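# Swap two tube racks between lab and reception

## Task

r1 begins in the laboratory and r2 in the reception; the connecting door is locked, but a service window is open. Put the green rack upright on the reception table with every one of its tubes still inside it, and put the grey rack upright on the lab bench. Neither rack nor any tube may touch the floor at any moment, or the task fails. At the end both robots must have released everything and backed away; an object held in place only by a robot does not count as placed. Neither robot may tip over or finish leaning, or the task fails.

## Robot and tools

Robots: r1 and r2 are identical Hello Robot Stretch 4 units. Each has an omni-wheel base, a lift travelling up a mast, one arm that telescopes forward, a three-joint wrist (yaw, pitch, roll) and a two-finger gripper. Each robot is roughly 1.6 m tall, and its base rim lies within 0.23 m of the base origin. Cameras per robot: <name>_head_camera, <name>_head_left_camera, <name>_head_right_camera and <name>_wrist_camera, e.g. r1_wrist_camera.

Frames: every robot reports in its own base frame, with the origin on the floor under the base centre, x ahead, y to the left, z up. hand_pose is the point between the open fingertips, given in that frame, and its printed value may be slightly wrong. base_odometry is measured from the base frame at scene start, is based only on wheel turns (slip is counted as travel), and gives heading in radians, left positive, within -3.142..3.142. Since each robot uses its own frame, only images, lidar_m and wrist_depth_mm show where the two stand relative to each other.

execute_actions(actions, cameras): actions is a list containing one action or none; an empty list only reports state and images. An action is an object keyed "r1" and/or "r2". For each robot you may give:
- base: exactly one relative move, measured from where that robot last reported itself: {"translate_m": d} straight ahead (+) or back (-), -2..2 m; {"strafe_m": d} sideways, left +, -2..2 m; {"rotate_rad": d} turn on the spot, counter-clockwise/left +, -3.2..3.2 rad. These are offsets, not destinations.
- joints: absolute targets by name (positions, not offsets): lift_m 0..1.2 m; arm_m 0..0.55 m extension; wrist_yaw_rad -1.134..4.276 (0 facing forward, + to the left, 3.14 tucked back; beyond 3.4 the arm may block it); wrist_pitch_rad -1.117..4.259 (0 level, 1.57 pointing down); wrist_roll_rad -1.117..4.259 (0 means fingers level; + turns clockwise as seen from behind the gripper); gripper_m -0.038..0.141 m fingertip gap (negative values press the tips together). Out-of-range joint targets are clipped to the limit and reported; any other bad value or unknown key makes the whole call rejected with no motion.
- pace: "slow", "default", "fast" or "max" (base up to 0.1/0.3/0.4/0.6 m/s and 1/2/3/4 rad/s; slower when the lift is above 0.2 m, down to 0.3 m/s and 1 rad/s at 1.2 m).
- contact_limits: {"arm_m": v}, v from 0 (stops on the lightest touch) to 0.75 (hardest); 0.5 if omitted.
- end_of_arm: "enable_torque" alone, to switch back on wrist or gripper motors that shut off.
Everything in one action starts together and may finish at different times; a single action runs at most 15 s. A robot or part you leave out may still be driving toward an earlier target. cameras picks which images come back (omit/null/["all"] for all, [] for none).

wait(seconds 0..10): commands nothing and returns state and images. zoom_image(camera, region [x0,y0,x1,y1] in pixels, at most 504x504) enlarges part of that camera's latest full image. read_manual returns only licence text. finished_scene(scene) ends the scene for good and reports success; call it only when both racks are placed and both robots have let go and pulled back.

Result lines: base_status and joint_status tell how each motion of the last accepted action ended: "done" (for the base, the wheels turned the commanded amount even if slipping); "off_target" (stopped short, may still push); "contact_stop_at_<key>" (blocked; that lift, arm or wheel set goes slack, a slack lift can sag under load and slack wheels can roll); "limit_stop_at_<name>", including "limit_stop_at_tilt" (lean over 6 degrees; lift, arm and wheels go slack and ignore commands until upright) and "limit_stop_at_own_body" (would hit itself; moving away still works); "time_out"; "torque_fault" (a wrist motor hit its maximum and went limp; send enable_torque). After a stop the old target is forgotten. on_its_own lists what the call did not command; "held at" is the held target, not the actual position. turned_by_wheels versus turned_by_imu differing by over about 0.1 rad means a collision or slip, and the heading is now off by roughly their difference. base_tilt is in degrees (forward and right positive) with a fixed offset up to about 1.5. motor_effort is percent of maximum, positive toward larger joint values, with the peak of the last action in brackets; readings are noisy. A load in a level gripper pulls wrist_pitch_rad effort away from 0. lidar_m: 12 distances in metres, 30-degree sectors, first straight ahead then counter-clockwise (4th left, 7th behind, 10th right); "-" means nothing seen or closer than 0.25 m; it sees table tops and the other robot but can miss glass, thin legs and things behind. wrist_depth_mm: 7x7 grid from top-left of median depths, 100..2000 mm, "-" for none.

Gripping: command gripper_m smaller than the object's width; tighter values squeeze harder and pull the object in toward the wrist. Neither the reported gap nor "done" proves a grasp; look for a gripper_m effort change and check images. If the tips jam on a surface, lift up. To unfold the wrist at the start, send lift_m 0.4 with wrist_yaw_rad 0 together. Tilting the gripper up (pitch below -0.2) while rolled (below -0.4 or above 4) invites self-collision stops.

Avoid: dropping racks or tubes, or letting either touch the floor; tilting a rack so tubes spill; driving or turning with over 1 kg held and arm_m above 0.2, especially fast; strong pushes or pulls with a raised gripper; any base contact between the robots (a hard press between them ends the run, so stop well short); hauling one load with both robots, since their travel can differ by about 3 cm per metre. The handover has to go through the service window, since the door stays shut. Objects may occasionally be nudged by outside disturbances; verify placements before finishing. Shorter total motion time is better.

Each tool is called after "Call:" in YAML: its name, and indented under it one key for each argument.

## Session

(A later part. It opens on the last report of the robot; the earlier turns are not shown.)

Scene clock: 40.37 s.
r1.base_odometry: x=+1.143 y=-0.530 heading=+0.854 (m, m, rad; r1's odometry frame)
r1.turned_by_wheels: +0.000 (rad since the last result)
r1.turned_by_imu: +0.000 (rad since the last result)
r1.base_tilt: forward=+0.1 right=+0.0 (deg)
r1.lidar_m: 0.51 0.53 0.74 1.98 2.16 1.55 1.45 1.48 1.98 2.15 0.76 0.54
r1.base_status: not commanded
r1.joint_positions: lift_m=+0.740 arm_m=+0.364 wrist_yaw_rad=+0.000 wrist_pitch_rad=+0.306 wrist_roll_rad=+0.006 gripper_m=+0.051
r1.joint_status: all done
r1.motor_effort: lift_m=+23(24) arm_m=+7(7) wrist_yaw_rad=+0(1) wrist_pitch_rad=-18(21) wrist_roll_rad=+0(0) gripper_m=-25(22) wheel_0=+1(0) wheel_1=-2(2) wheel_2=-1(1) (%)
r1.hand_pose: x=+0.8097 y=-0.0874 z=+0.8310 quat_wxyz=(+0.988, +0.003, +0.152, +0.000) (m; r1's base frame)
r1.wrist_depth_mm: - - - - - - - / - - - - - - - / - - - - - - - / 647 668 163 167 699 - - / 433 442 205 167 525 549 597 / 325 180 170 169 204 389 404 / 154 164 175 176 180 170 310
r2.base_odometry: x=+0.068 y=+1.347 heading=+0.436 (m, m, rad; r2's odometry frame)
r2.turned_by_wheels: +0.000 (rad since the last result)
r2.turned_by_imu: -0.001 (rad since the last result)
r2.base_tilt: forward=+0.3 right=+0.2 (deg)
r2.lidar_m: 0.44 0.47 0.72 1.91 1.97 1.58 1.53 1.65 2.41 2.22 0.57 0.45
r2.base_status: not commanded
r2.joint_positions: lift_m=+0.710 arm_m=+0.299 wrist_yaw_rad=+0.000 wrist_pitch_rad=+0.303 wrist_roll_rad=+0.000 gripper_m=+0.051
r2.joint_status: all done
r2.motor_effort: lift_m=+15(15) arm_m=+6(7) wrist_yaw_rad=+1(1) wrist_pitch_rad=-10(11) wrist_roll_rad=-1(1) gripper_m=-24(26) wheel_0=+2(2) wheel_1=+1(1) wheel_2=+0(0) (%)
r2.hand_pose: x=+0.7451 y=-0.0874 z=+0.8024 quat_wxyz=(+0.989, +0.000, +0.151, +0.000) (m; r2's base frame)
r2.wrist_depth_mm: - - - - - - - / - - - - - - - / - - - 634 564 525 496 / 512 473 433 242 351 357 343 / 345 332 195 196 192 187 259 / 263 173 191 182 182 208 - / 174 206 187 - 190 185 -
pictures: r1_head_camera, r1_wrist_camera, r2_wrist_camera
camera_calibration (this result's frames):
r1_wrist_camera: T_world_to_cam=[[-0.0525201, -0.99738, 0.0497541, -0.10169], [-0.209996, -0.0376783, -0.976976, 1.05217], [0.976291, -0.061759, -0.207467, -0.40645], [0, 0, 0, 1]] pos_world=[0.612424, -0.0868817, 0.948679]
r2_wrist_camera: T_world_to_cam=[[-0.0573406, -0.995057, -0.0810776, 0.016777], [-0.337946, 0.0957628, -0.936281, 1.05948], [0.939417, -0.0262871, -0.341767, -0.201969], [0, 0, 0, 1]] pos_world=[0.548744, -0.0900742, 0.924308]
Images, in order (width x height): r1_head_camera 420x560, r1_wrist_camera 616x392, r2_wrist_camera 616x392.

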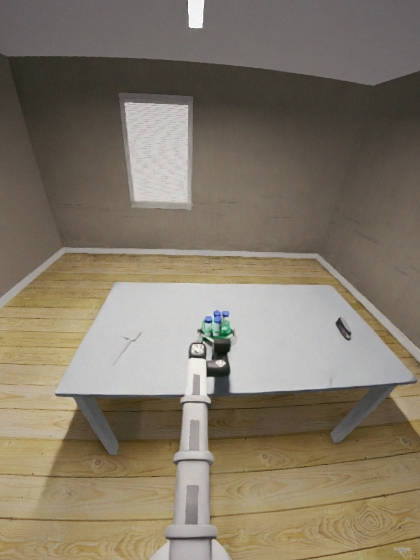

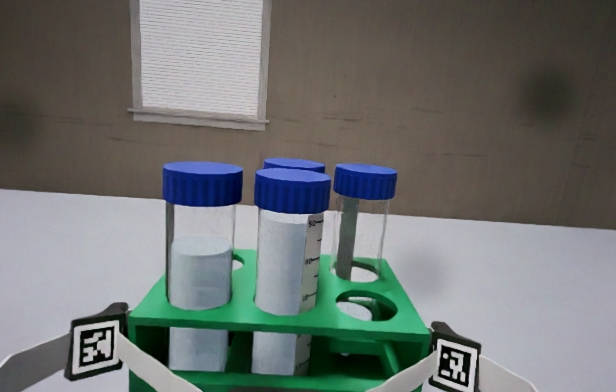

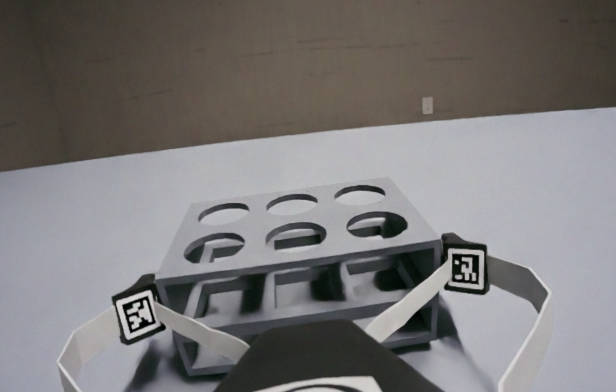

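Call:
execute_actions:
  actions:
    - {"r1":{"joints":{"lift_m":0.95,"arm_m":0.0}},"r2":{"joints":{"gripper_m":0.141,"arm_m":0.325}}}
  cameras: ["r2_wrist_camera"]

Call:
execute_actions:
  actions:
    - {"r1":{"base":{"translate_m":-0.15}},"r2":{"joints":{"gripper_m":0.05}}}
  cameras: ["r2_wrist_camera"]

Call:
execute_actions:
  actions:
    - {"r1":{"base":{"rotate_rad":1.57},"pace":"slow"},"r2":{"joints":{"lift_m":0.95}}}
  cameras: ["r1_head_camera","r1_wrist_camera","r2_wrist_camera"]

Scene clock: 46.33 s.
r1.base_odometry: x=+1.143 y=-0.530 heading=+0.854 (m, m, rad; r1's odometry frame)
r1.turned_by_wheels: +0.000 (rad since the last result)
r1.turned_by_imu: -0.001 (rad since the last result)
r1.base_tilt: forward=+0.3 right=-0.1 (deg)
r1.lidar_m: 0.40 0.53 0.73 1.98 2.18 1.54 1.45 1.49 2.01 2.15 0.78 0.43
r1.base_status: not commanded
r1.joint_positions: lift_m=+0.950 arm_m=+0.002 wrist_yaw_rad=+0.000 wrist_pitch_rad=+0.306 wrist_roll_rad=+0.006 gripper_m=+0.051
r1.joint_status: all done
r1.motor_effort: lift_m=+23(24) arm_m=-8(10) wrist_yaw_rad=+1(0) wrist_pitch_rad=-16(19) wrist_roll_rad=+0(0) gripper_m=-25(23) wheel_0=+1(0) wheel_1=-2(2) wheel_2=-1(1) (%)
r1.hand_pose: x=+0.4482 y=-0.0875 z=+1.0410 quat_wxyz=(+0.988, +0.003, +0.152, -0.001) (m; r1's base frame)
r1.wrist_depth_mm: - - - - - - - / - - - - - - - / - - - - - - - / - - 163 167 - - - / 946 946 206 168 - - - / 699 180 169 170 204 831 866 / 154 164 174 176 180 170 668
r2.base_odometry: x=+0.068 y=+1.347 heading=+0.436 (m, m, rad; r2's odometry frame)
r2.turned_by_wheels: +0.000 (rad since the last result)
r2.turned_by_imu: -0.002 (rad since the last result)
r2.base_tilt: forward=+0.4 right=+0.3 (deg)
r2.lidar_m: 0.43 0.46 0.69 1.90 2.01 1.55 1.54 1.62 2.40 2.22 0.59 0.44
r2.base_status: not commanded
r2.joint_positions: lift_m=+0.710 arm_m=+0.324 wrist_yaw_rad=+0.000 wrist_pitch_rad=+0.303 wrist_roll_rad=+0.000 gripper_m=+0.141
r2.joint_status: all done
r2.motor_effort: lift_m=+15(15) arm_m=+6(6) wrist_yaw_rad=+1(1) wrist_pitch_rad=-9(9) wrist_roll_rad=+0(1) gripper_m=-1(24) wheel_0=+2(2) wheel_1=+1(0) wheel_2=+0(0) (%)
r2.hand_pose: x=+0.7702 y=-0.0874 z=+0.8026 quat_wxyz=(+0.989, +0.000, +0.151, +0.000) (m; r2's base frame)
r2.wrist_depth_mm: - - - - - - - / - - - - - - - / - - - 627 574 530 496 / 517 477 439 265 353 359 347 / 349 334 220 236 211 247 262 / 264 208 205 202 213 213 215 / 220 208 208 - 195 186 -
pictures: r2_wrist_camera
camera_calibration (this result's frames):
r2_wrist_camera: T_world_to_cam=[[-0.0573436, -0.995054, -0.0811118, 0.018244], [-0.337386, 0.0957804, -0.936481, 1.06784], [0.939618, -0.0263352, -0.34121, -0.226075], [0, 0, 0, 1]] pos_world=[0.573745, -0.0900783, 0.924355]
Images, in order (width x height): r2_wrist_camera 616x392.

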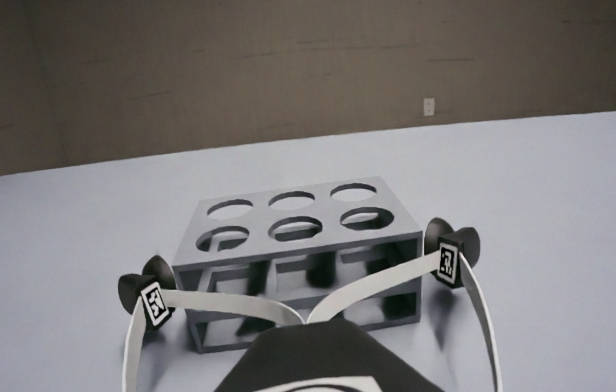

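Scene clock: 48.27 s.
r1.base_odometry: x=+1.044 y=-0.643 heading=+0.854 (m, m, rad; r1's odometry frame)
r1.turned_by_wheels: +0.000 (rad since the last result)
r1.turned_by_imu: +0.000 (rad since the last result)
r1.base_tilt: forward=+0.2 right=+0.1 (deg)
r1.lidar_m: 0.38 0.68 2.01 2.05 1.97 1.39 1.30 1.33 1.78 2.15 0.98 0.43
r1.base_status: done
r1.joint_positions: lift_m=+0.950 arm_m=+0.002 wrist_yaw_rad=+0.000 wrist_pitch_rad=+0.306 wrist_roll_rad=+0.006 gripper_m=+0.051
r1.joint_status: not commanded
r1.motor_effort: lift_m=+23(23) arm_m=-8(8) wrist_yaw_rad=+1(1) wrist_pitch_rad=-17(19) wrist_roll_rad=+0(1) gripper_m=-28(27) wheel_0=-1(5) wheel_1=-1(5) wheel_2=+0(7) (%)
r1.hand_pose: x=+0.4482 y=-0.0874 z=+1.0410 quat_wxyz=(+0.988, +0.003, +0.152, -0.001) (m; r1's base frame)
r1.wrist_depth_mm: - - - - - - - / - - - - - - - / - - - - - - - / - - 168 167 - - - / 931 946 206 168 1118 1182 - / 699 180 170 170 205 831 866 / 154 165 175 177 180 170 668
r2.base_odometry: x=+0.068 y=+1.347 heading=+0.436 (m, m, rad; r2's odometry frame)
r2.turned_by_wheels: +0.000 (rad since the last result)
r2.turned_by_imu: -0.001 (rad since the last result)
r2.base_tilt: forward=+0.3 right=+0.2 (deg)
r2.lidar_m: 0.44 0.47 0.71 1.90 1.99 1.57 1.53 1.64 2.40 2.22 0.56 0.43
r2.base_status: not commanded
r2.joint_positions: lift_m=+0.710 arm_m=+0.324 wrist_yaw_rad=+0.000 wrist_pitch_rad=+0.303 wrist_roll_rad=+0.000 gripper_m=+0.051
r2.joint_status: all done
r2.motor_effort: lift_m=+15(15) arm_m=+6(6) wrist_yaw_rad=+1(1) wrist_pitch_rad=-11(11) wrist_roll_rad=+0(1) gripper_m=-24(22) wheel_0=+3(2) wheel_1=+1(0) wheel_2=+0(0) (%)
r2.hand_pose: x=+0.7701 y=-0.0874 z=+0.8024 quat_wxyz=(+0.989, +0.000, +0.151, +0.000) (m; r2's base frame)
r2.wrist_depth_mm: - - - - - - - / - - - - - - - / - - - 621 574 521 492 / 508 469 439 241 349 359 342 / 349 334 194 196 190 187 260 / 263 172 190 182 182 208 - / 174 206 187 - 190 185 -
pictures: r2_wrist_camera
camera_calibration (this result's frames):
r2_wrist_camera: T_world_to_cam=[[-0.0573906, -0.995054, -0.0810782, 0.0182373], [-0.33793, 0.09578, -0.936285, 1.06794], [0.93942, -0.0263352, -0.341756, -0.225493], [0, 0, 0, 1]] pos_world=[0.573767, -0.0900783, 0.924308]
Images, in order (width x height): r2_wrist_camera 616x392.

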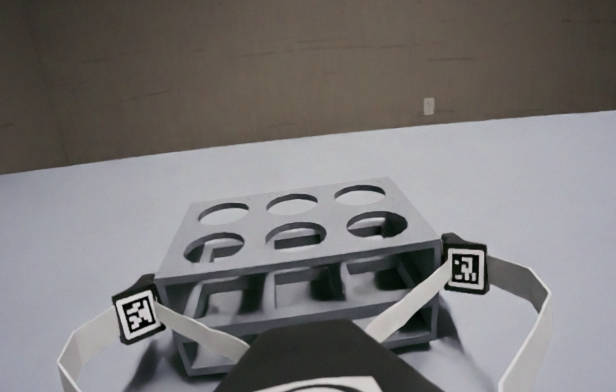

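Scene clock: 51.13 s.
r1.base_odometry: x=+1.044 y=-0.643 heading=+2.424 (m, m, rad; r1's odometry frame)
r1.turned_by_wheels: +1.570 (rad since the last result)
r1.turned_by_imu: +1.579 (rad since the last result)
r1.base_tilt: forward=+0.2 right=+0.0 (deg)
r1.lidar_m: 0.38 1.94 1.37 1.30 1.34 1.84 2.16 0.99 0.68 0.65 0.68 0.43
r1.base_status: done
r1.joint_positions: lift_m=+0.950 arm_m=+0.002 wrist_yaw_rad=+0.000 wrist_pitch_rad=+0.306 wrist_roll_rad=+0.007 gripper_m=+0.051
r1.joint_status: not commanded
r1.motor_effort: lift_m=+23(23) arm_m=-7(8) wrist_yaw_rad=+1(0) wrist_pitch_rad=-16(18) wrist_roll_rad=+1(1) gripper_m=-26(28) wheel_0=-2(5) wheel_1=-2(3) wheel_2=+1(4) (%)
r1.hand_pose: x=+0.4482 y=-0.0874 z=+1.0410 quat_wxyz=(+0.988, +0.003, +0.152, +0.000) (m; r1's base frame)
r1.wrist_depth_mm: 1618 1708 1661 1708 1756 1756 1756 / 1708 1708 1756 1756 - - 1863 / 1756 1756 1756 1863 - - 1983 / 1808 1808 164 167 1921 - - / 1863 1921 183 167 - - - / 1921 177 169 170 204 - - / 154 164 174 177 181 170 1921
r2.base_odometry: x=+0.068 y=+1.347 heading=+0.436 (m, m, rad; r2's odometry frame)
r2.turned_by_wheels: +0.000 (rad since the last result)
r2.turned_by_imu: -0.001 (rad since the last result)
r2.base_tilt: forward=+0.4 right=+0.2 (deg)
r2.lidar_m: 0.43 0.46 0.71 1.90 1.97 1.55 1.52 1.65 2.41 2.22 0.59 0.44
r2.base_status: not commanded
r2.joint_positions: lift_m=+0.950 arm_m=+0.324 wrist_yaw_rad=+0.000 wrist_pitch_rad=+0.303 wrist_roll_rad=+0.000 gripper_m=+0.051
r2.joint_status: all done
r2.motor_effort: lift_m=+23(24) arm_m=+6(6) wrist_yaw_rad=+1(1) wrist_pitch_rad=-12(11) wrist_roll_rad=+0(1) gripper_m=-24(26) wheel_0=+2(2) wheel_1=+1(1) wheel_2=+0(0) (%)
r2.hand_pose: x=+0.7701 y=-0.0874 z=+1.0417 quat_wxyz=(+0.989, +0.000, +0.151, +0.000) (m; r2's base frame)
r2.wrist_depth_mm: - - - - - - - / - - - - - - - / - - - - - - - / - - - 242 - - - / - - 195 196 190 187 661 / 668 173 190 182 182 530 521 / 334 521 186 - 477 473 -
pictures: r1_head_camera, r1_wrist_camera, r2_wrist_camera
camera_calibration (this result's frames):
r1_wrist_camera: T_world_to_cam=[[-0.0525245, -0.997379, 0.0497529, -0.131123], [-0.210069, -0.0376716, -0.976961, 1.18144], [0.976275, -0.0617659, -0.20754, -0.00987525], [0, 0, 0, 1]] pos_world=[0.250938, -0.0868825, 1.1587]
r2_wrist_camera: T_world_to_cam=[[-0.0574047, -0.995054, -0.0810685, 0.0376391], [-0.338093, 0.0957803, -0.936226, 1.29205], [0.93936, -0.0263351, -0.341919, -0.143485], [0, 0, 0, 1]] pos_world=[0.573776, -0.0900783, 1.16364]
Images, in order (width x height): r1_head_camera 420x560, r1_wrist_camera 616x392, r2_wrist_camera 616x392.

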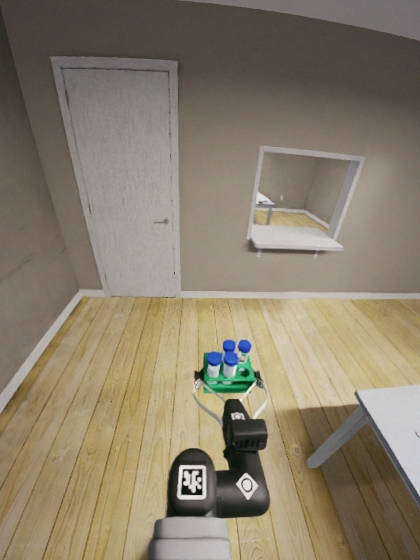

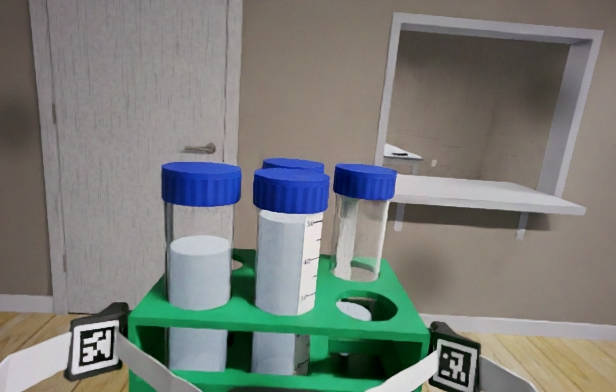

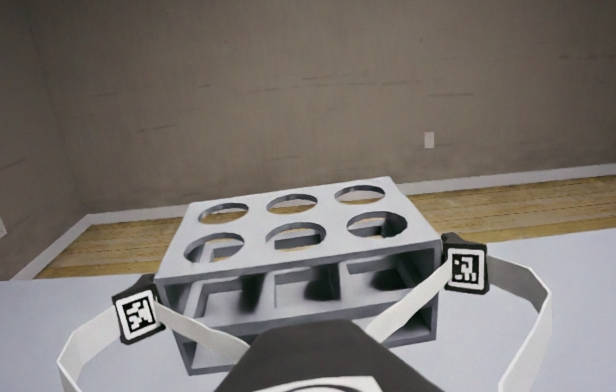

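Call:
execute_actions:
  actions:
    - {"r1":{"base":{"translate_m":1.1}},"r2":{"base":{"translate_m":-0.2},"joints":{"arm_m":0.0}}}
  cameras: []

Call:
execute_actions:
  actions:
    - {"r1":{"base":{"strafe_m":-0.63}},"r2":{"base":{"rotate_rad":-1.67},"pace":"slow"}}
  cameras: ["r1_head_camera","r1_wrist_camera","r2_head_camera"]

Scene clock: 58.40 s.
r1.base_odometry: x=+0.215 y=+0.080 heading=+2.424 (m, m, rad; r1's odometry frame)
r1.turned_by_wheels: +0.000 (rad since the last result)
r1.turned_by_imu: -0.005 (rad since the last result)
r1.base_tilt: forward=+0.2 right=+0.0 (deg)
r1.lidar_m: 0.38 0.98 1.36 1.34 1.38 1.87 3.28 0.95 0.84 3.36 1.18 0.44
r1.base_status: done
r1.joint_positions: lift_m=+0.950 arm_m=+0.002 wrist_yaw_rad=+0.000 wrist_pitch_rad=+0.306 wrist_roll_rad=+0.007 gripper_m=+0.051
r1.joint_status: not commanded
r1.motor_effort: lift_m=+22(23) arm_m=-8(8) wrist_yaw_rad=+1(0) wrist_pitch_rad=-19(19) wrist_roll_rad=+0(1) gripper_m=-28(28) wheel_0=+0(4) wheel_1=+0(5) wheel_2=+0(8) (%)
r1.hand_pose: x=+0.4482 y=-0.0874 z=+1.0410 quat_wxyz=(+0.988, +0.003, +0.152, +0.000) (m; r1's base frame)
r1.wrist_depth_mm: 691 699 715 723 732 741 - / 715 715 741 750 759 759 - / 732 741 759 778 778 798 - / 750 768 164 167 798 831 - / 778 788 206 168 842 904 1118 / 809 181 170 170 204 854 768 / 154 165 174 177 181 170 931
r2.base_odometry: x=-0.113 y=+1.263 heading=+0.436 (m, m, rad; r2's odometry frame)
r2.turned_by_wheels: +0.000 (rad since the last result)
r2.turned_by_imu: -0.003 (rad since the last result)
r2.base_tilt: forward=+0.4 right=+0.2 (deg)
r2.lidar_m: 0.40 0.69 1.96 1.93 1.71 1.37 1.34 1.43 2.19 2.24 0.84 0.65
r2.base_status: done
r2.joint_positions: lift_m=+0.950 arm_m=+0.001 wrist_yaw_rad=+0.000 wrist_pitch_rad=+0.304 wrist_roll_rad=+0.000 gripper_m=+0.051
r2.joint_status: all done
r2.motor_effort: lift_m=+23(23) arm_m=-6(7) wrist_yaw_rad=+2(2) wrist_pitch_rad=-13(13) wrist_roll_rad=+1(2) gripper_m=-22(24) wheel_0=-1(1) wheel_1=+0(6) wheel_2=+0(6) (%)
r2.hand_pose: x=+0.4473 y=-0.0875 z=+1.0416 quat_wxyz=(+0.988, +0.000, +0.151, +0.000) (m; r2's base frame)
r2.wrist_depth_mm: - - - - - - - / - - - - - - - / - - - - - - - / - 1205 1118 243 891 917 866 / 904 866 195 196 190 187 661 / 683 173 190 182 182 530 525 / 338 535 186 - 508 559 -
pictures: none
No camera images: the call's "cameras" was empty. Leave "cameras" out to get every camera's image.

Scene clock: 61.83 s.
r1.base_odometry: x=+0.630 y=+0.555 heading=+2.424 (m, m, rad; r1's odometry frame)
r1.turned_by_wheels: +0.000 (rad since the last result)
r1.turned_by_imu: +0.000 (rad since the last result)
r1.base_tilt: forward=+0.1 right=-0.1 (deg)
r1.lidar_m: 0.37 1.08 1.35 1.98 2.07 2.76 0.56 0.58 0.76 2.72 1.53 0.43
r1.base_status: done
r1.joint_positions: lift_m=+0.950 arm_m=+0.002 wrist_yaw_rad=+0.000 wrist_pitch_rad=+0.306 wrist_roll_rad=+0.007 gripper_m=+0.051
r1.joint_status: not commanded
r1.motor_effort: lift_m=+22(22) arm_m=-8(7) wrist_yaw_rad=+1(0) wrist_pitch_rad=-16(17) wrist_roll_rad=+0(1) gripper_m=-29(25) wheel_0=-1(8) wheel_1=+2(7) wheel_2=-1(0) (%)
r1.hand_pose: x=+0.4482 y=-0.0874 z=+1.0411 quat_wxyz=(+0.988, +0.003, +0.152, -0.001) (m; r1's base frame)
r1.wrist_depth_mm: 732 741 - - - - - / 759 759 - - - - - / 778 788 - - - - - / 809 809 163 167 - - 946 / 831 842 182 167 991 1042 946 / 854 183 170 169 204 732 778 / 155 164 174 177 181 170 960
r2.base_odometry: x=-0.113 y=+1.263 heading=-1.234 (m, m, rad; r2's odometry frame)
r2.turned_by_wheels: -1.670 (rad since the last result)
r2.turned_by_imu: -1.688 (rad since the last result)
r2.base_tilt: forward=+0.3 right=+0.2 (deg)
r2.lidar_m: 0.41 0.90 0.67 0.61 0.66 0.96 1.93 1.91 1.38 1.33 1.41 1.94
r2.base_status: done
r2.joint_positions: lift_m=+0.950 arm_m=+0.001 wrist_yaw_rad=+0.000 wrist_pitch_rad=+0.304 wrist_roll_rad=+0.000 gripper_m=+0.051
r2.joint_status: not commanded
r2.motor_effort: lift_m=+23(23) arm_m=-7(6) wrist_yaw_rad=+1(2) wrist_pitch_rad=-12(11) wrist_roll_rad=+1(1) gripper_m=-25(25) wheel_0=+1(1) wheel_1=+0(6) wheel_2=+1(4) (%)
r2.hand_pose: x=+0.4473 y=-0.0874 z=+1.0416 quat_wxyz=(+0.988, +0.000, +0.151, +0.000) (m; r2's base frame)
r2.wrist_depth_mm: - - 1921 1983 1983 1983 1708 / - - - - - - 1756 / - - - - - - 1756 / - - - 242 - - 1808 / - - 195 196 191 187 1756 / 1983 173 190 182 181 1537 1576 / 854 1537 187 - 1397 1366 -
pictures: r1_head_camera, r1_wrist_camera, r2_head_camera
camera_calibration (this result's frames):
r1_wrist_camera: T_world_to_cam=[[-0.0526586, -0.997372, 0.0497549, -0.131107], [-0.210111, -0.037643, -0.976953, 1.18154], [0.976258, -0.061899, -0.207577, -0.00980599], [0, 0, 0, 1]] pos_world=[0.250924, -0.0868932, 1.15879]
Images, in order (width x height): r1_head_camera 420x560, r1_wrist_camera 616x392, r2_head_camera 420x560.

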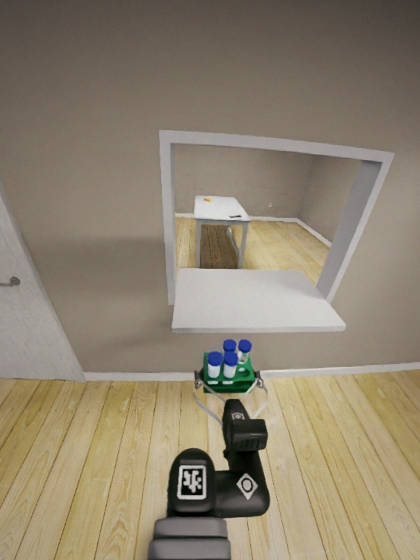

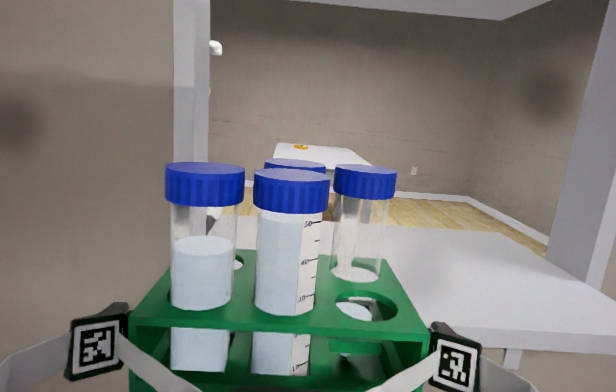

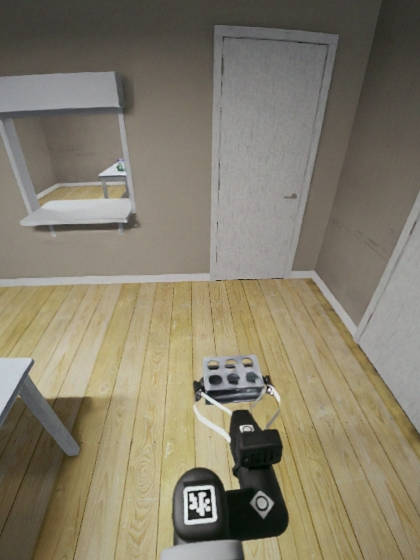

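Call:
execute_actions:
  actions:
    - {"r1":{"base":{"translate_m":0.3},"joints":{"arm_m":0.3,"lift_m":0.85}},"r2":{"base":{"translate_m":1.25}}}
  cameras: ["r1_head_camera","r1_wrist_camera"]

Call:
execute_actions:
  actions:
    - {"r1":{"joints":{"lift_m":0.79},"pace":"slow"},"r2":{"base":{"strafe_m":1.05}}}
  cameras: ["r1_head_camera","r1_wrist_camera","r2_head_camera","r2_wrist_camera"]

Scene clock: 70.17 s.
r1.base_odometry: x=+0.403 y=+0.752 heading=+2.424 (m, m, rad; r1's odometry frame)
r1.turned_by_wheels: +0.000 (rad since the last result)
r1.turned_by_imu: -0.003 (rad since the last result)
r1.base_tilt: forward=+0.2 right=+0.0 (deg)
r1.lidar_m: 0.51 0.75 1.02 1.98 2.07 2.78 0.84 0.90 2.84 2.72 0.76 0.55
r1.base_status: done
r1.joint_positions: lift_m=+0.850 arm_m=+0.299 wrist_yaw_rad=+0.000 wrist_pitch_rad=+0.306 wrist_roll_rad=+0.007 gripper_m=+0.051
r1.joint_status: all done
r1.motor_effort: lift_m=+16(20) arm_m=+7(3) wrist_yaw_rad=+0(1) wrist_pitch_rad=-18(19) wrist_roll_rad=+1(0) gripper_m=-26(26) wheel_0=+1(5) wheel_1=-1(4) wheel_2=+0(8) (%)
r1.hand_pose: x=+0.7447 y=-0.0874 z=+0.9416 quat_wxyz=(+0.988, +0.003, +0.152, +0.000) (m; r1's base frame)
r1.wrist_depth_mm: 1160 - - - - - - / 1397 - - - - - - / 1464 - - - - - - / 1464 - 163 167 - - - / 355 - 184 167 - - - / 359 181 169 169 205 521 549 / 155 165 174 177 180 170 421
r2.base_odometry: x=+0.300 y=+0.083 heading=-1.234 (m, m, rad; r2's odometry frame)
r2.turned_by_wheels: +0.000 (rad since the last result)
r2.turned_by_imu: -0.007 (rad since the last result)
r2.base_tilt: forward=+0.3 right=+0.2 (deg)
r2.lidar_m: 0.42 1.05 1.31 3.35 0.79 0.90 3.20 1.96 1.39 1.33 1.42 1.15
r2.base_status: done
r2.joint_positions: lift_m=+0.950 arm_m=+0.001 wrist_yaw_rad=+0.000 wrist_pitch_rad=+0.304 wrist_roll_rad=+0.000 gripper_m=+0.051
r2.joint_status: not commanded
r2.motor_effort: lift_m=+22(23) arm_m=-6(6) wrist_yaw_rad=+1(1) wrist_pitch_rad=-13(9) wrist_roll_rad=+0(2) gripper_m=-24(24) wheel_0=-1(5) wheel_1=-1(7) wheel_2=+0(8) (%)
r2.hand_pose: x=+0.4473 y=-0.0874 z=+1.0417 quat_wxyz=(+0.988, +0.000, +0.151, +0.000) (m; r2's base frame)
r2.wrist_depth_mm: 778 798 798 809 809 820 831 / 798 831 842 854 854 854 878 / 866 878 891 904 904 917 931 / 946 931 931 242 931 976 991 / 946 991 194 196 191 187 1060 / 1025 173 190 182 181 1138 1138 / 615 1118 186 - 1160 1205 -
pictures: r1_head_camera, r1_wrist_camera
camera_calibration (this result's frames):
r1_wrist_camera: T_world_to_cam=[[-0.0524167, -0.997385, 0.049751, -0.11065], [-0.210033, -0.0376944, -0.976967, 1.14658], [0.976288, -0.0616588, -0.207508, -0.32004], [0, 0, 0, 1]] pos_world=[0.547472, -0.086874, 1.05927]
Images, in order (width x height): r1_head_camera 420x560, r1_wrist_camera 616x392.

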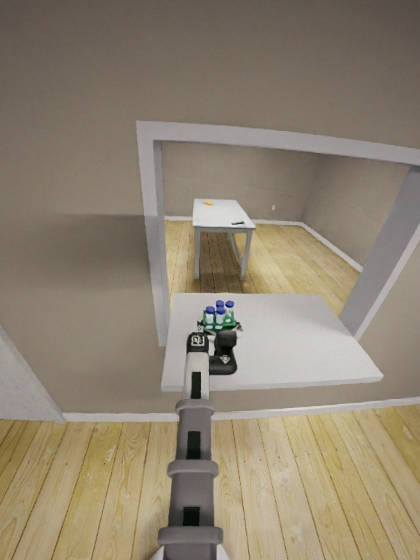

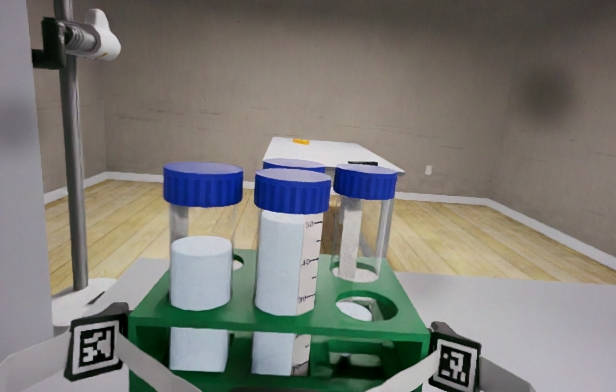

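Scene clock: 75.00 s.
r1.base_odometry: x=+0.403 y=+0.752 heading=+2.424 (m, m, rad; r1's odometry frame)
r1.turned_by_wheels: +0.000 (rad since the last result)
r1.turned_by_imu: -0.001 (rad since the last result)
r1.base_tilt: forward=+0.2 right=+0.0 (deg)
r1.lidar_m: 0.51 0.76 1.02 1.99 2.07 2.77 0.85 0.89 2.86 2.71 0.78 0.55
r1.base_status: not commanded
r1.joint_positions: lift_m=+0.790 arm_m=+0.299 wrist_yaw_rad=+0.000 wrist_pitch_rad=+0.306 wrist_roll_rad=+0.007 gripper_m=+0.051
r1.joint_status: all done
r1.motor_effort: lift_m=+15(16) arm_m=+7(7) wrist_yaw_rad=+1(0) wrist_pitch_rad=-20(17) wrist_roll_rad=+0(1) gripper_m=-27(24) wheel_0=+2(1) wheel_1=-1(1) wheel_2=+0(0) (%)
r1.hand_pose: x=+0.7447 y=-0.0874 z=+0.8816 quat_wxyz=(+0.988, +0.003, +0.152, +0.000) (m; r1's base frame)
r1.wrist_depth_mm: - - - - - - - / - - - - - - - / - - - - - - - / - - 163 167 - - - / 353 469 183 167 530 569 609 / 324 182 169 169 204 399 418 / 154 164 174 177 180 170 320
r2.base_odometry: x=+1.291 y=+0.430 heading=-1.234 (m, m, rad; r2's odometry frame)
r2.turned_by_wheels: +0.000 (rad since the last result)
r2.turned_by_imu: +0.001 (rad since the last result)
r2.base_tilt: forward=+0.3 right=+0.2 (deg)
r2.lidar_m: 0.41 0.96 1.64 2.32 2.43 0.46 0.46 0.51 2.49 2.39 1.58 0.94
r2.base_status: done
r2.joint_positions: lift_m=+0.950 arm_m=+0.001 wrist_yaw_rad=+0.000 wrist_pitch_rad=+0.304 wrist_roll_rad=+0.000 gripper_m=+0.051
r2.joint_status: not commanded
r2.motor_effort: lift_m=+22(22) arm_m=-6(6) wrist_yaw_rad=+1(1) wrist_pitch_rad=-11(10) wrist_roll_rad=+1(2) gripper_m=-25(25) wheel_0=+1(6) wheel_1=-2(7) wheel_2=-1(0) (%)
r2.hand_pose: x=+0.4473 y=-0.0874 z=+1.0417 quat_wxyz=(+0.988, +0.000, +0.151, +0.000) (m; r2's base frame)
r2.wrist_depth_mm: 820 - - - - 878 878 / 842 - - - - 931 917 / 878 - - - 1118 976 976 / 946 991 1008 243 788 878 1042 / 991 798 194 196 190 187 1118 / 1060 173 190 181 181 1182 1182 / 621 1138 186 - 1205 1255 -
pictures: r1_head_camera, r1_wrist_camera, r2_head_camera, r2_wrist_camera
camera_calibration (this result's frames):
r1_wrist_camera: T_world_to_cam=[[-0.0524162, -0.997385, 0.0497519, -0.107666], [-0.210045, -0.0376946, -0.976965, 1.08798], [0.976286, -0.0616589, -0.20752, -0.332478], [0, 0, 0, 1]] pos_world=[0.547474, -0.086874, 0.999278]
r2_wrist_camera: T_world_to_cam=[[-0.0574422, -0.995054, -0.0810426, 0.0190982], [-0.338421, 0.0957779, -0.936108, 1.18296], [0.93924, -0.0263456, -0.342249, 0.16013], [0, 0, 0, 1]] pos_world=[0.251034, -0.0900788, 1.16373]
Images, in order (width x height): r1_head_camera 420x560, r1_wrist_camera 616x392, r2_head_camera 420x560, r2_wrist_camera 616x392.

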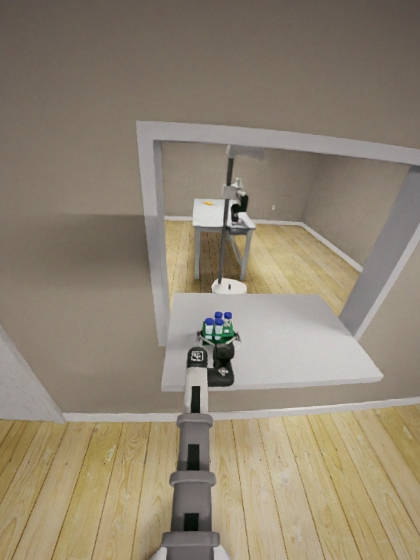

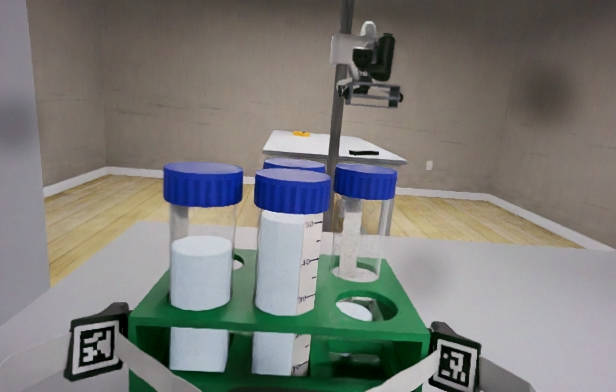

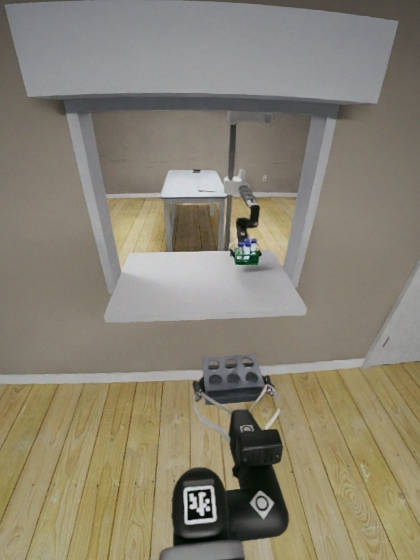

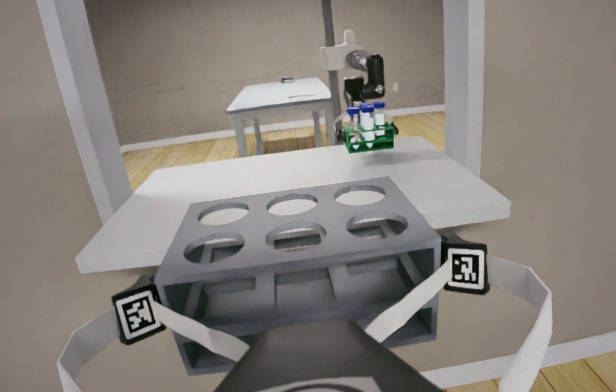

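Call:
execute_actions:
  actions:
    - {"r1":{"joints":{"lift_m":0.757},"pace":"slow"},"r2":{"base":{"strafe_m":0.19},"joints":{"lift_m":0.85}}}
  cameras: ["r2_wrist_camera"]

Call:
execute_actions:
  actions:
    - {"r2":{"base":{"translate_m":0.35},"joints":{"arm_m":0.28}}}
  cameras: ["r1_head_camera","r2_head_camera","r2_wrist_camera"]

Scene clock: 79.60 s.
r1.base_odometry: x=+0.403 y=+0.752 heading=+2.424 (m, m, rad; r1's odometry frame)
r1.turned_by_wheels: +0.000 (rad since the last result)
r1.turned_by_imu: -0.001 (rad since the last result)
r1.base_tilt: forward=+0.2 right=-0.1 (deg)
r1.lidar_m: 0.52 0.77 1.01 1.99 2.07 2.75 0.83 0.89 2.86 2.71 0.76 0.53
r1.base_status: not commanded
r1.joint_positions: lift_m=+0.757 arm_m=+0.299 wrist_yaw_rad=+0.000 wrist_pitch_rad=+0.306 wrist_roll_rad=+0.007 gripper_m=+0.051
r1.joint_status: all done
r1.motor_effort: lift_m=+16(15) arm_m=+7(7) wrist_yaw_rad=+1(0) wrist_pitch_rad=-20(21) wrist_roll_rad=+1(0) gripper_m=-27(27) wheel_0=+1(1) wheel_1=-1(1) wheel_2=+0(0) (%)
r1.hand_pose: x=+0.7447 y=-0.0874 z=+0.8486 quat_wxyz=(+0.988, +0.003, +0.152, +0.000) (m; r1's base frame)
r1.wrist_depth_mm: - - - - - - - / - - - - 1464 - - / - - - - - - - / - - 163 166 603 - - / 336 384 183 167 439 469 500 / 278 182 170 169 204 332 343 / 154 164 174 177 181 169 265
r2.base_odometry: x=+1.470 y=+0.492 heading=-1.234 (m, m, rad; r2's odometry frame)
r2.turned_by_wheels: +0.000 (rad since the last result)
r2.turned_by_imu: -0.001 (rad since the last result)
r2.base_tilt: forward=+0.3 right=+0.2 (deg)
r2.lidar_m: 0.41 1.19 1.71 2.12 2.25 0.46 0.43 0.49 0.69 2.58 1.61 0.96
r2.base_status: done
r2.joint_positions: lift_m=+0.850 arm_m=+0.001 wrist_yaw_rad=+0.000 wrist_pitch_rad=+0.304 wrist_roll_rad=+0.000 gripper_m=+0.051
r2.joint_status: all done
r2.motor_effort: lift_m=+16(20) arm_m=-6(6) wrist_yaw_rad=+1(1) wrist_pitch_rad=-11(11) wrist_roll_rad=-1(0) gripper_m=-24(26) wheel_0=+0(6) wheel_1=+0(9) wheel_2=+0(1) (%)
r2.hand_pose: x=+0.4473 y=-0.0874 z=+0.9422 quat_wxyz=(+0.988, +0.000, +0.151, +0.000) (m; r2's base frame)
r2.wrist_depth_mm: 809 809 - - 1756 - 891 / 842 854 - - 1808 - 917 / 891 917 1118 1008 917 854 798 / 946 946 741 242 732 1025 1025 / 991 1025 195 196 191 187 1098 / 1078 173 190 182 182 1182 1182 / 627 1160 186 - 1205 1229 -
pictures: r2_wrist_camera
camera_calibration (this result's frames):
r2_wrist_camera: T_world_to_cam=[[-0.057348, -0.995059, -0.0810426, 0.0110182], [-0.338427, 0.0957458, -0.936109, 1.08982], [0.939244, -0.026257, -0.342246, 0.126073], [0, 0, 0, 1]] pos_world=[0.251042, -0.0900713, 1.06423]
Images, in order (width x height): r2_wrist_camera 616x392.

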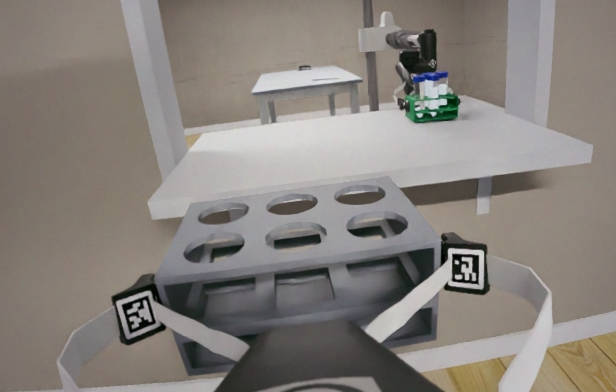

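Scene clock: 82.23 s.
r1.base_odometry: x=+0.403 y=+0.752 heading=+2.424 (m, m, rad; r1's odometry frame)
r1.turned_by_wheels: +0.000 (rad since the last result)
r1.turned_by_imu: -0.001 (rad since the last result)
r1.base_tilt: forward=+0.2 right=-0.1 (deg)
r1.lidar_m: 0.52 0.76 1.02 1.98 2.08 2.74 0.84 0.85 2.86 2.72 0.78 0.54
r1.base_status: not commanded
r1.joint_positions: lift_m=+0.757 arm_m=+0.299 wrist_yaw_rad=+0.000 wrist_pitch_rad=+0.306 wrist_roll_rad=+0.007 gripper_m=+0.051
r1.joint_status: not commanded
r1.motor_effort: lift_m=+16(16) arm_m=+7(7) wrist_yaw_rad=-1(0) wrist_pitch_rad=-18(17) wrist_roll_rad=+1(0) gripper_m=-28(26) wheel_0=+1(1) wheel_1=-1(1) wheel_2=+0(0) (%)
r1.hand_pose: x=+0.7447 y=-0.0874 z=+0.8486 quat_wxyz=(+0.988, +0.003, +0.152, +0.000) (m; r1's base frame)
r1.wrist_depth_mm: - - - - - - - / - - - - - 1205 668 / - - - - - - 508 / - - 163 167 603 - - / 336 384 183 167 439 473 500 / 278 181 169 169 205 332 345 / 154 164 174 177 180 170 265
r2.base_odometry: x=+1.586 y=+0.162 heading=-1.234 (m, m, rad; r2's odometry frame)
r2.turned_by_wheels: +0.000 (rad since the last result)
r2.turned_by_imu: -0.002 (rad since the last result)
r2.base_tilt: forward=+0.3 right=+0.3 (deg)
r2.lidar_m: 0.57 0.64 1.14 2.13 2.22 3.10 0.79 0.83 2.71 2.58 0.81 0.57
r2.base_status: done
r2.joint_positions: lift_m=+0.850 arm_m=+0.279 wrist_yaw_rad=+0.000 wrist_pitch_rad=+0.304 wrist_roll_rad=+0.000 gripper_m=+0.051
r2.joint_status: all done
r2.motor_effort: lift_m=+16(16) arm_m=+6(7) wrist_yaw_rad=+1(2) wrist_pitch_rad=-13(10) wrist_roll_rad=-3(3) gripper_m=-27(24) wheel_0=+0(3) wheel_1=-1(2) wheel_2=+0(10) (%)
r2.hand_pose: x=+0.7251 y=-0.0874 z=+0.9422 quat_wxyz=(+0.989, +0.000, +0.151, +0.000) (m; r2's base frame)
r2.wrist_depth_mm: - - - - - 1008 668 / - - - - - - 691 / - - - - - - 585 / 418 - - 243 559 574 496 / 404 544 195 197 190 187 415 / 382 173 190 182 182 334 325 / 238 332 186 - 301 297 -
pictures: r1_head_camera, r2_head_camera, r2_wrist_camera
camera_calibration (this result's frames):
r2_wrist_camera: T_world_to_cam=[[-0.0572422, -0.995065, -0.0810493, 0.0269039], [-0.338329, 0.0957131, -0.936148, 1.18378], [0.939285, -0.0261658, -0.342138, -0.134954], [0, 0, 0, 1]] pos_world=[0.528809, -0.0900637, 1.0642]
Images, in order (width x height): r1_head_camera 420x560, r2_head_camera 420x560, r2_wrist_camera 616x392.

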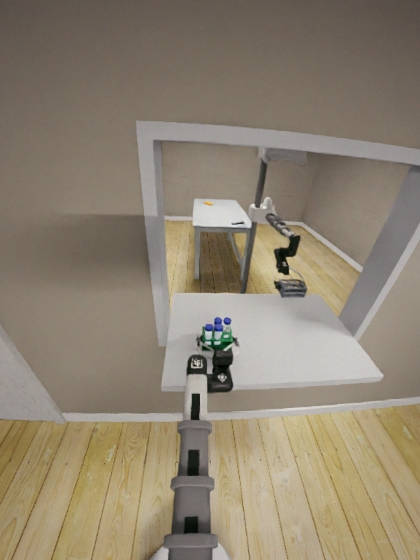

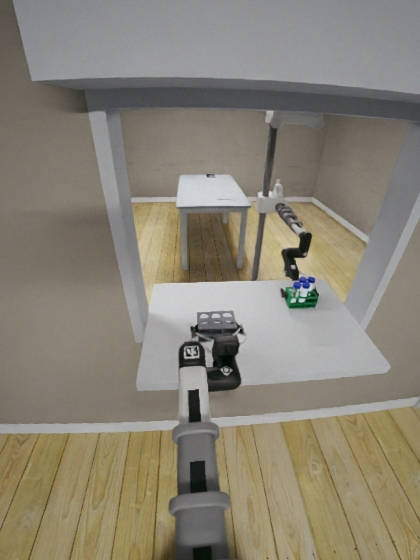

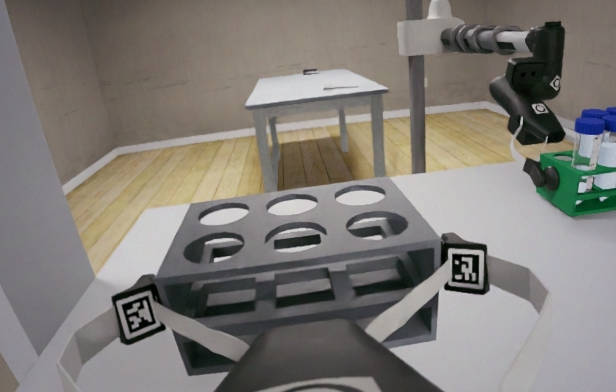

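Call:
execute_actions:
  actions:
    - {"r1":{"joints":{"lift_m":0.753},"pace":"slow"},"r2":{"joints":{"lift_m":0.77,"arm_m":0.31}}}
  cameras: []

Call:
execute_actions:
  actions:
    - {"r1":{"joints":{"gripper_m":0.141}},"r2":{"joints":{"lift_m":0.754},"pace":"slow"}}
  cameras: ["r1_wrist_camera","r2_wrist_camera"]

Scene clock: 85.37 s.
r1.base_odometry: x=+0.403 y=+0.752 heading=+2.424 (m, m, rad; r1's odometry frame)
r1.turned_by_wheels: +0.000 (rad since the last result)
r1.turned_by_imu: -0.001 (rad since the last result)
r1.base_tilt: forward=+0.2 right=+0.0 (deg)
r1.lidar_m: 0.52 0.74 1.02 2.00 2.06 2.78 0.84 0.89 2.85 2.72 0.77 0.55
r1.base_status: not commanded
r1.joint_positions: lift_m=+0.753 arm_m=+0.299 wrist_yaw_rad=+0.000 wrist_pitch_rad=+0.306 wrist_roll_rad=+0.007 gripper_m=+0.051
r1.joint_status: all done
r1.motor_effort: lift_m=+16(15) arm_m=+7(7) wrist_yaw_rad=+0(0) wrist_pitch_rad=-20(18) wrist_roll_rad=+1(0) gripper_m=-25(27) wheel_0=+1(1) wheel_1=-1(1) wheel_2=+0(0) (%)
r1.hand_pose: x=+0.7447 y=-0.0874 z=+0.8446 quat_wxyz=(+0.988, +0.003, +0.152, +0.000) (m; r1's base frame)
r1.wrist_depth_mm: - - - - - - - / - - - - - 1118 715 / - - - - - - 621 / - - 163 167 585 - 525 / 336 375 184 167 427 459 455 / 271 182 169 170 205 322 336 / 154 164 174 177 180 170 258
r2.base_odometry: x=+1.586 y=+0.162 heading=-1.234 (m, m, rad; r2's odometry frame)
r2.turned_by_wheels: +0.000 (rad since the last result)
r2.turned_by_imu: -0.001 (rad since the last result)
r2.base_tilt: forward=+0.3 right=+0.2 (deg)
r2.lidar_m: 0.56 0.62 1.17 2.12 2.24 3.11 0.79 0.83 2.69 2.60 0.78 0.60
r2.base_status: not commanded
r2.joint_positions: lift_m=+0.770 arm_m=+0.309 wrist_yaw_rad=+0.000 wrist_pitch_rad=+0.304 wrist_roll_rad=+0.000 gripper_m=+0.051
r2.joint_status: all done
r2.motor_effort: lift_m=+16(16) arm_m=+6(6) wrist_yaw_rad=+2(1) wrist_pitch_rad=-11(11) wrist_roll_rad=-2(3) gripper_m=-24(24) wheel_0=-1(1) wheel_1=-1(1) wheel_2=+0(0) (%)
r2.hand_pose: x=+0.7551 y=-0.0874 z=+0.8622 quat_wxyz=(+0.989, +0.000, +0.151, +0.000) (m; r2's base frame)
r2.wrist_depth_mm: - - - - - - 603 / - - - - - - 544 / - - - - 627 574 462 / - 517 480 243 382 392 375 / 366 364 195 196 190 187 285 / 287 173 190 182 182 227 - / 185 226 187 - 204 203 -
pictures: none
No camera images: the call's "cameras" was empty. Leave "cameras" out to get every camera's image.

Scene clock: 87.30 s.
r1.base_odometry: x=+0.403 y=+0.752 heading=+2.424 (m, m, rad; r1's odometry frame)
r1.turned_by_wheels: +0.000 (rad since the last result)
r1.turned_by_imu: +0.000 (rad since the last result)
r1.base_tilt: forward=+0.4 right=+0.1 (deg)
r1.lidar_m: 0.52 0.75 1.02 1.99 2.07 2.74 0.85 0.86 2.86 2.72 0.78 0.53
r1.base_status: not commanded
r1.joint_positions: lift_m=+0.753 arm_m=+0.299 wrist_yaw_rad=+0.000 wrist_pitch_rad=+0.302 wrist_roll_rad=+0.007 gripper_m=+0.141
r1.joint_status: all done
r1.motor_effort: lift_m=+15(16) arm_m=+7(7) wrist_yaw_rad=+1(0) wrist_pitch_rad=-7(18) wrist_roll_rad=+1(0) gripper_m=+2(28) wheel_0=+2(1) wheel_1=-1(1) wheel_2=+0(0) (%)
r1.hand_pose: x=+0.7451 y=-0.0874 z=+0.8457 quat_wxyz=(+0.989, +0.003, +0.150, +0.000) (m; r1's base frame)
r1.wrist_depth_mm: - - - - - - - / - - - - - - - / - - - - - - 668 / - - 189 189 1255 - 569 / 336 384 212 193 445 473 455 / 277 191 195 197 216 330 345 / 221 193 190 193 194 242 264
r2.base_odometry: x=+1.586 y=+0.162 heading=-1.234 (m, m, rad; r2's odometry frame)
r2.turned_by_wheels: +0.000 (rad since the last result)
r2.turned_by_imu: -0.001 (rad since the last result)
r2.base_tilt: forward=+0.3 right=+0.2 (deg)
r2.lidar_m: 0.57 0.62 1.18 2.11 2.23 3.11 0.80 0.82 2.71 2.60 0.80 0.61
r2.base_status: not commanded
r2.joint_positions: lift_m=+0.754 arm_m=+0.309 wrist_yaw_rad=+0.000 wrist_pitch_rad=+0.304 wrist_roll_rad=+0.000 gripper_m=+0.051
r2.joint_status: all done
r2.motor_effort: lift_m=+16(17) arm_m=+6(6) wrist_yaw_rad=+2(1) wrist_pitch_rad=-12(10) wrist_roll_rad=-1(0) gripper_m=-25(25) wheel_0=-1(0) wheel_1=-1(1) wheel_2=+0(0) (%)
r2.hand_pose: x=+0.7551 y=-0.0874 z=+0.8463 quat_wxyz=(+0.989, +0.000, +0.151, +0.000) (m; r2's base frame)
r2.wrist_depth_mm: - - - - - - 580 / - - - - - - 564 / - - - 621 569 517 452 / 452 469 433 243 345 357 342 / 345 329 195 197 190 187 258 / 260 173 190 182 182 206 - / 174 204 186 - 189 183 -
pictures: r1_wrist_camera, r2_wrist_camera
camera_calibration (this result's frames):
r1_wrist_camera: T_world_to_cam=[[-0.0527156, -0.99738, 0.0495418, -0.10549], [-0.20617, -0.0376719, -0.977791, 1.05079], [0.977095, -0.0617588, -0.203644, -0.344149], [0, 0, 0, 1]] pos_world=[0.547347, -0.086882, 0.962599]
r2_wrist_camera: T_world_to_cam=[[-0.0574345, -0.995054, -0.0810492, 0.0209354], [-0.338311, 0.0957784, -0.936148, 1.10409], [0.93928, -0.0263473, -0.342138, -0.19594], [0, 0, 0, 1]] pos_world=[0.558771, -0.0900789, 0.968252]
Images, in order (width x height): r1_wrist_camera 616x392, r2_wrist_camera 616x392.

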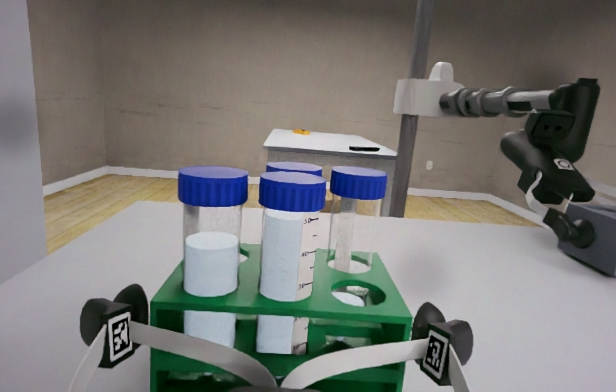

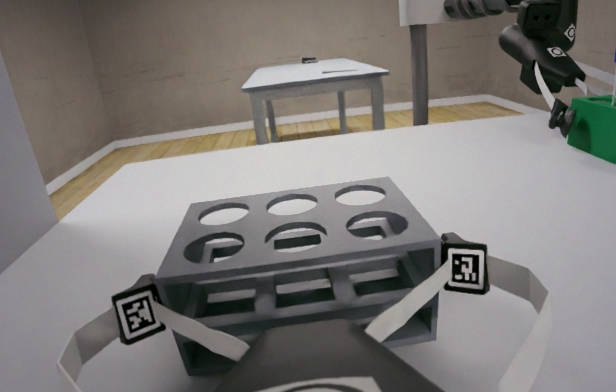

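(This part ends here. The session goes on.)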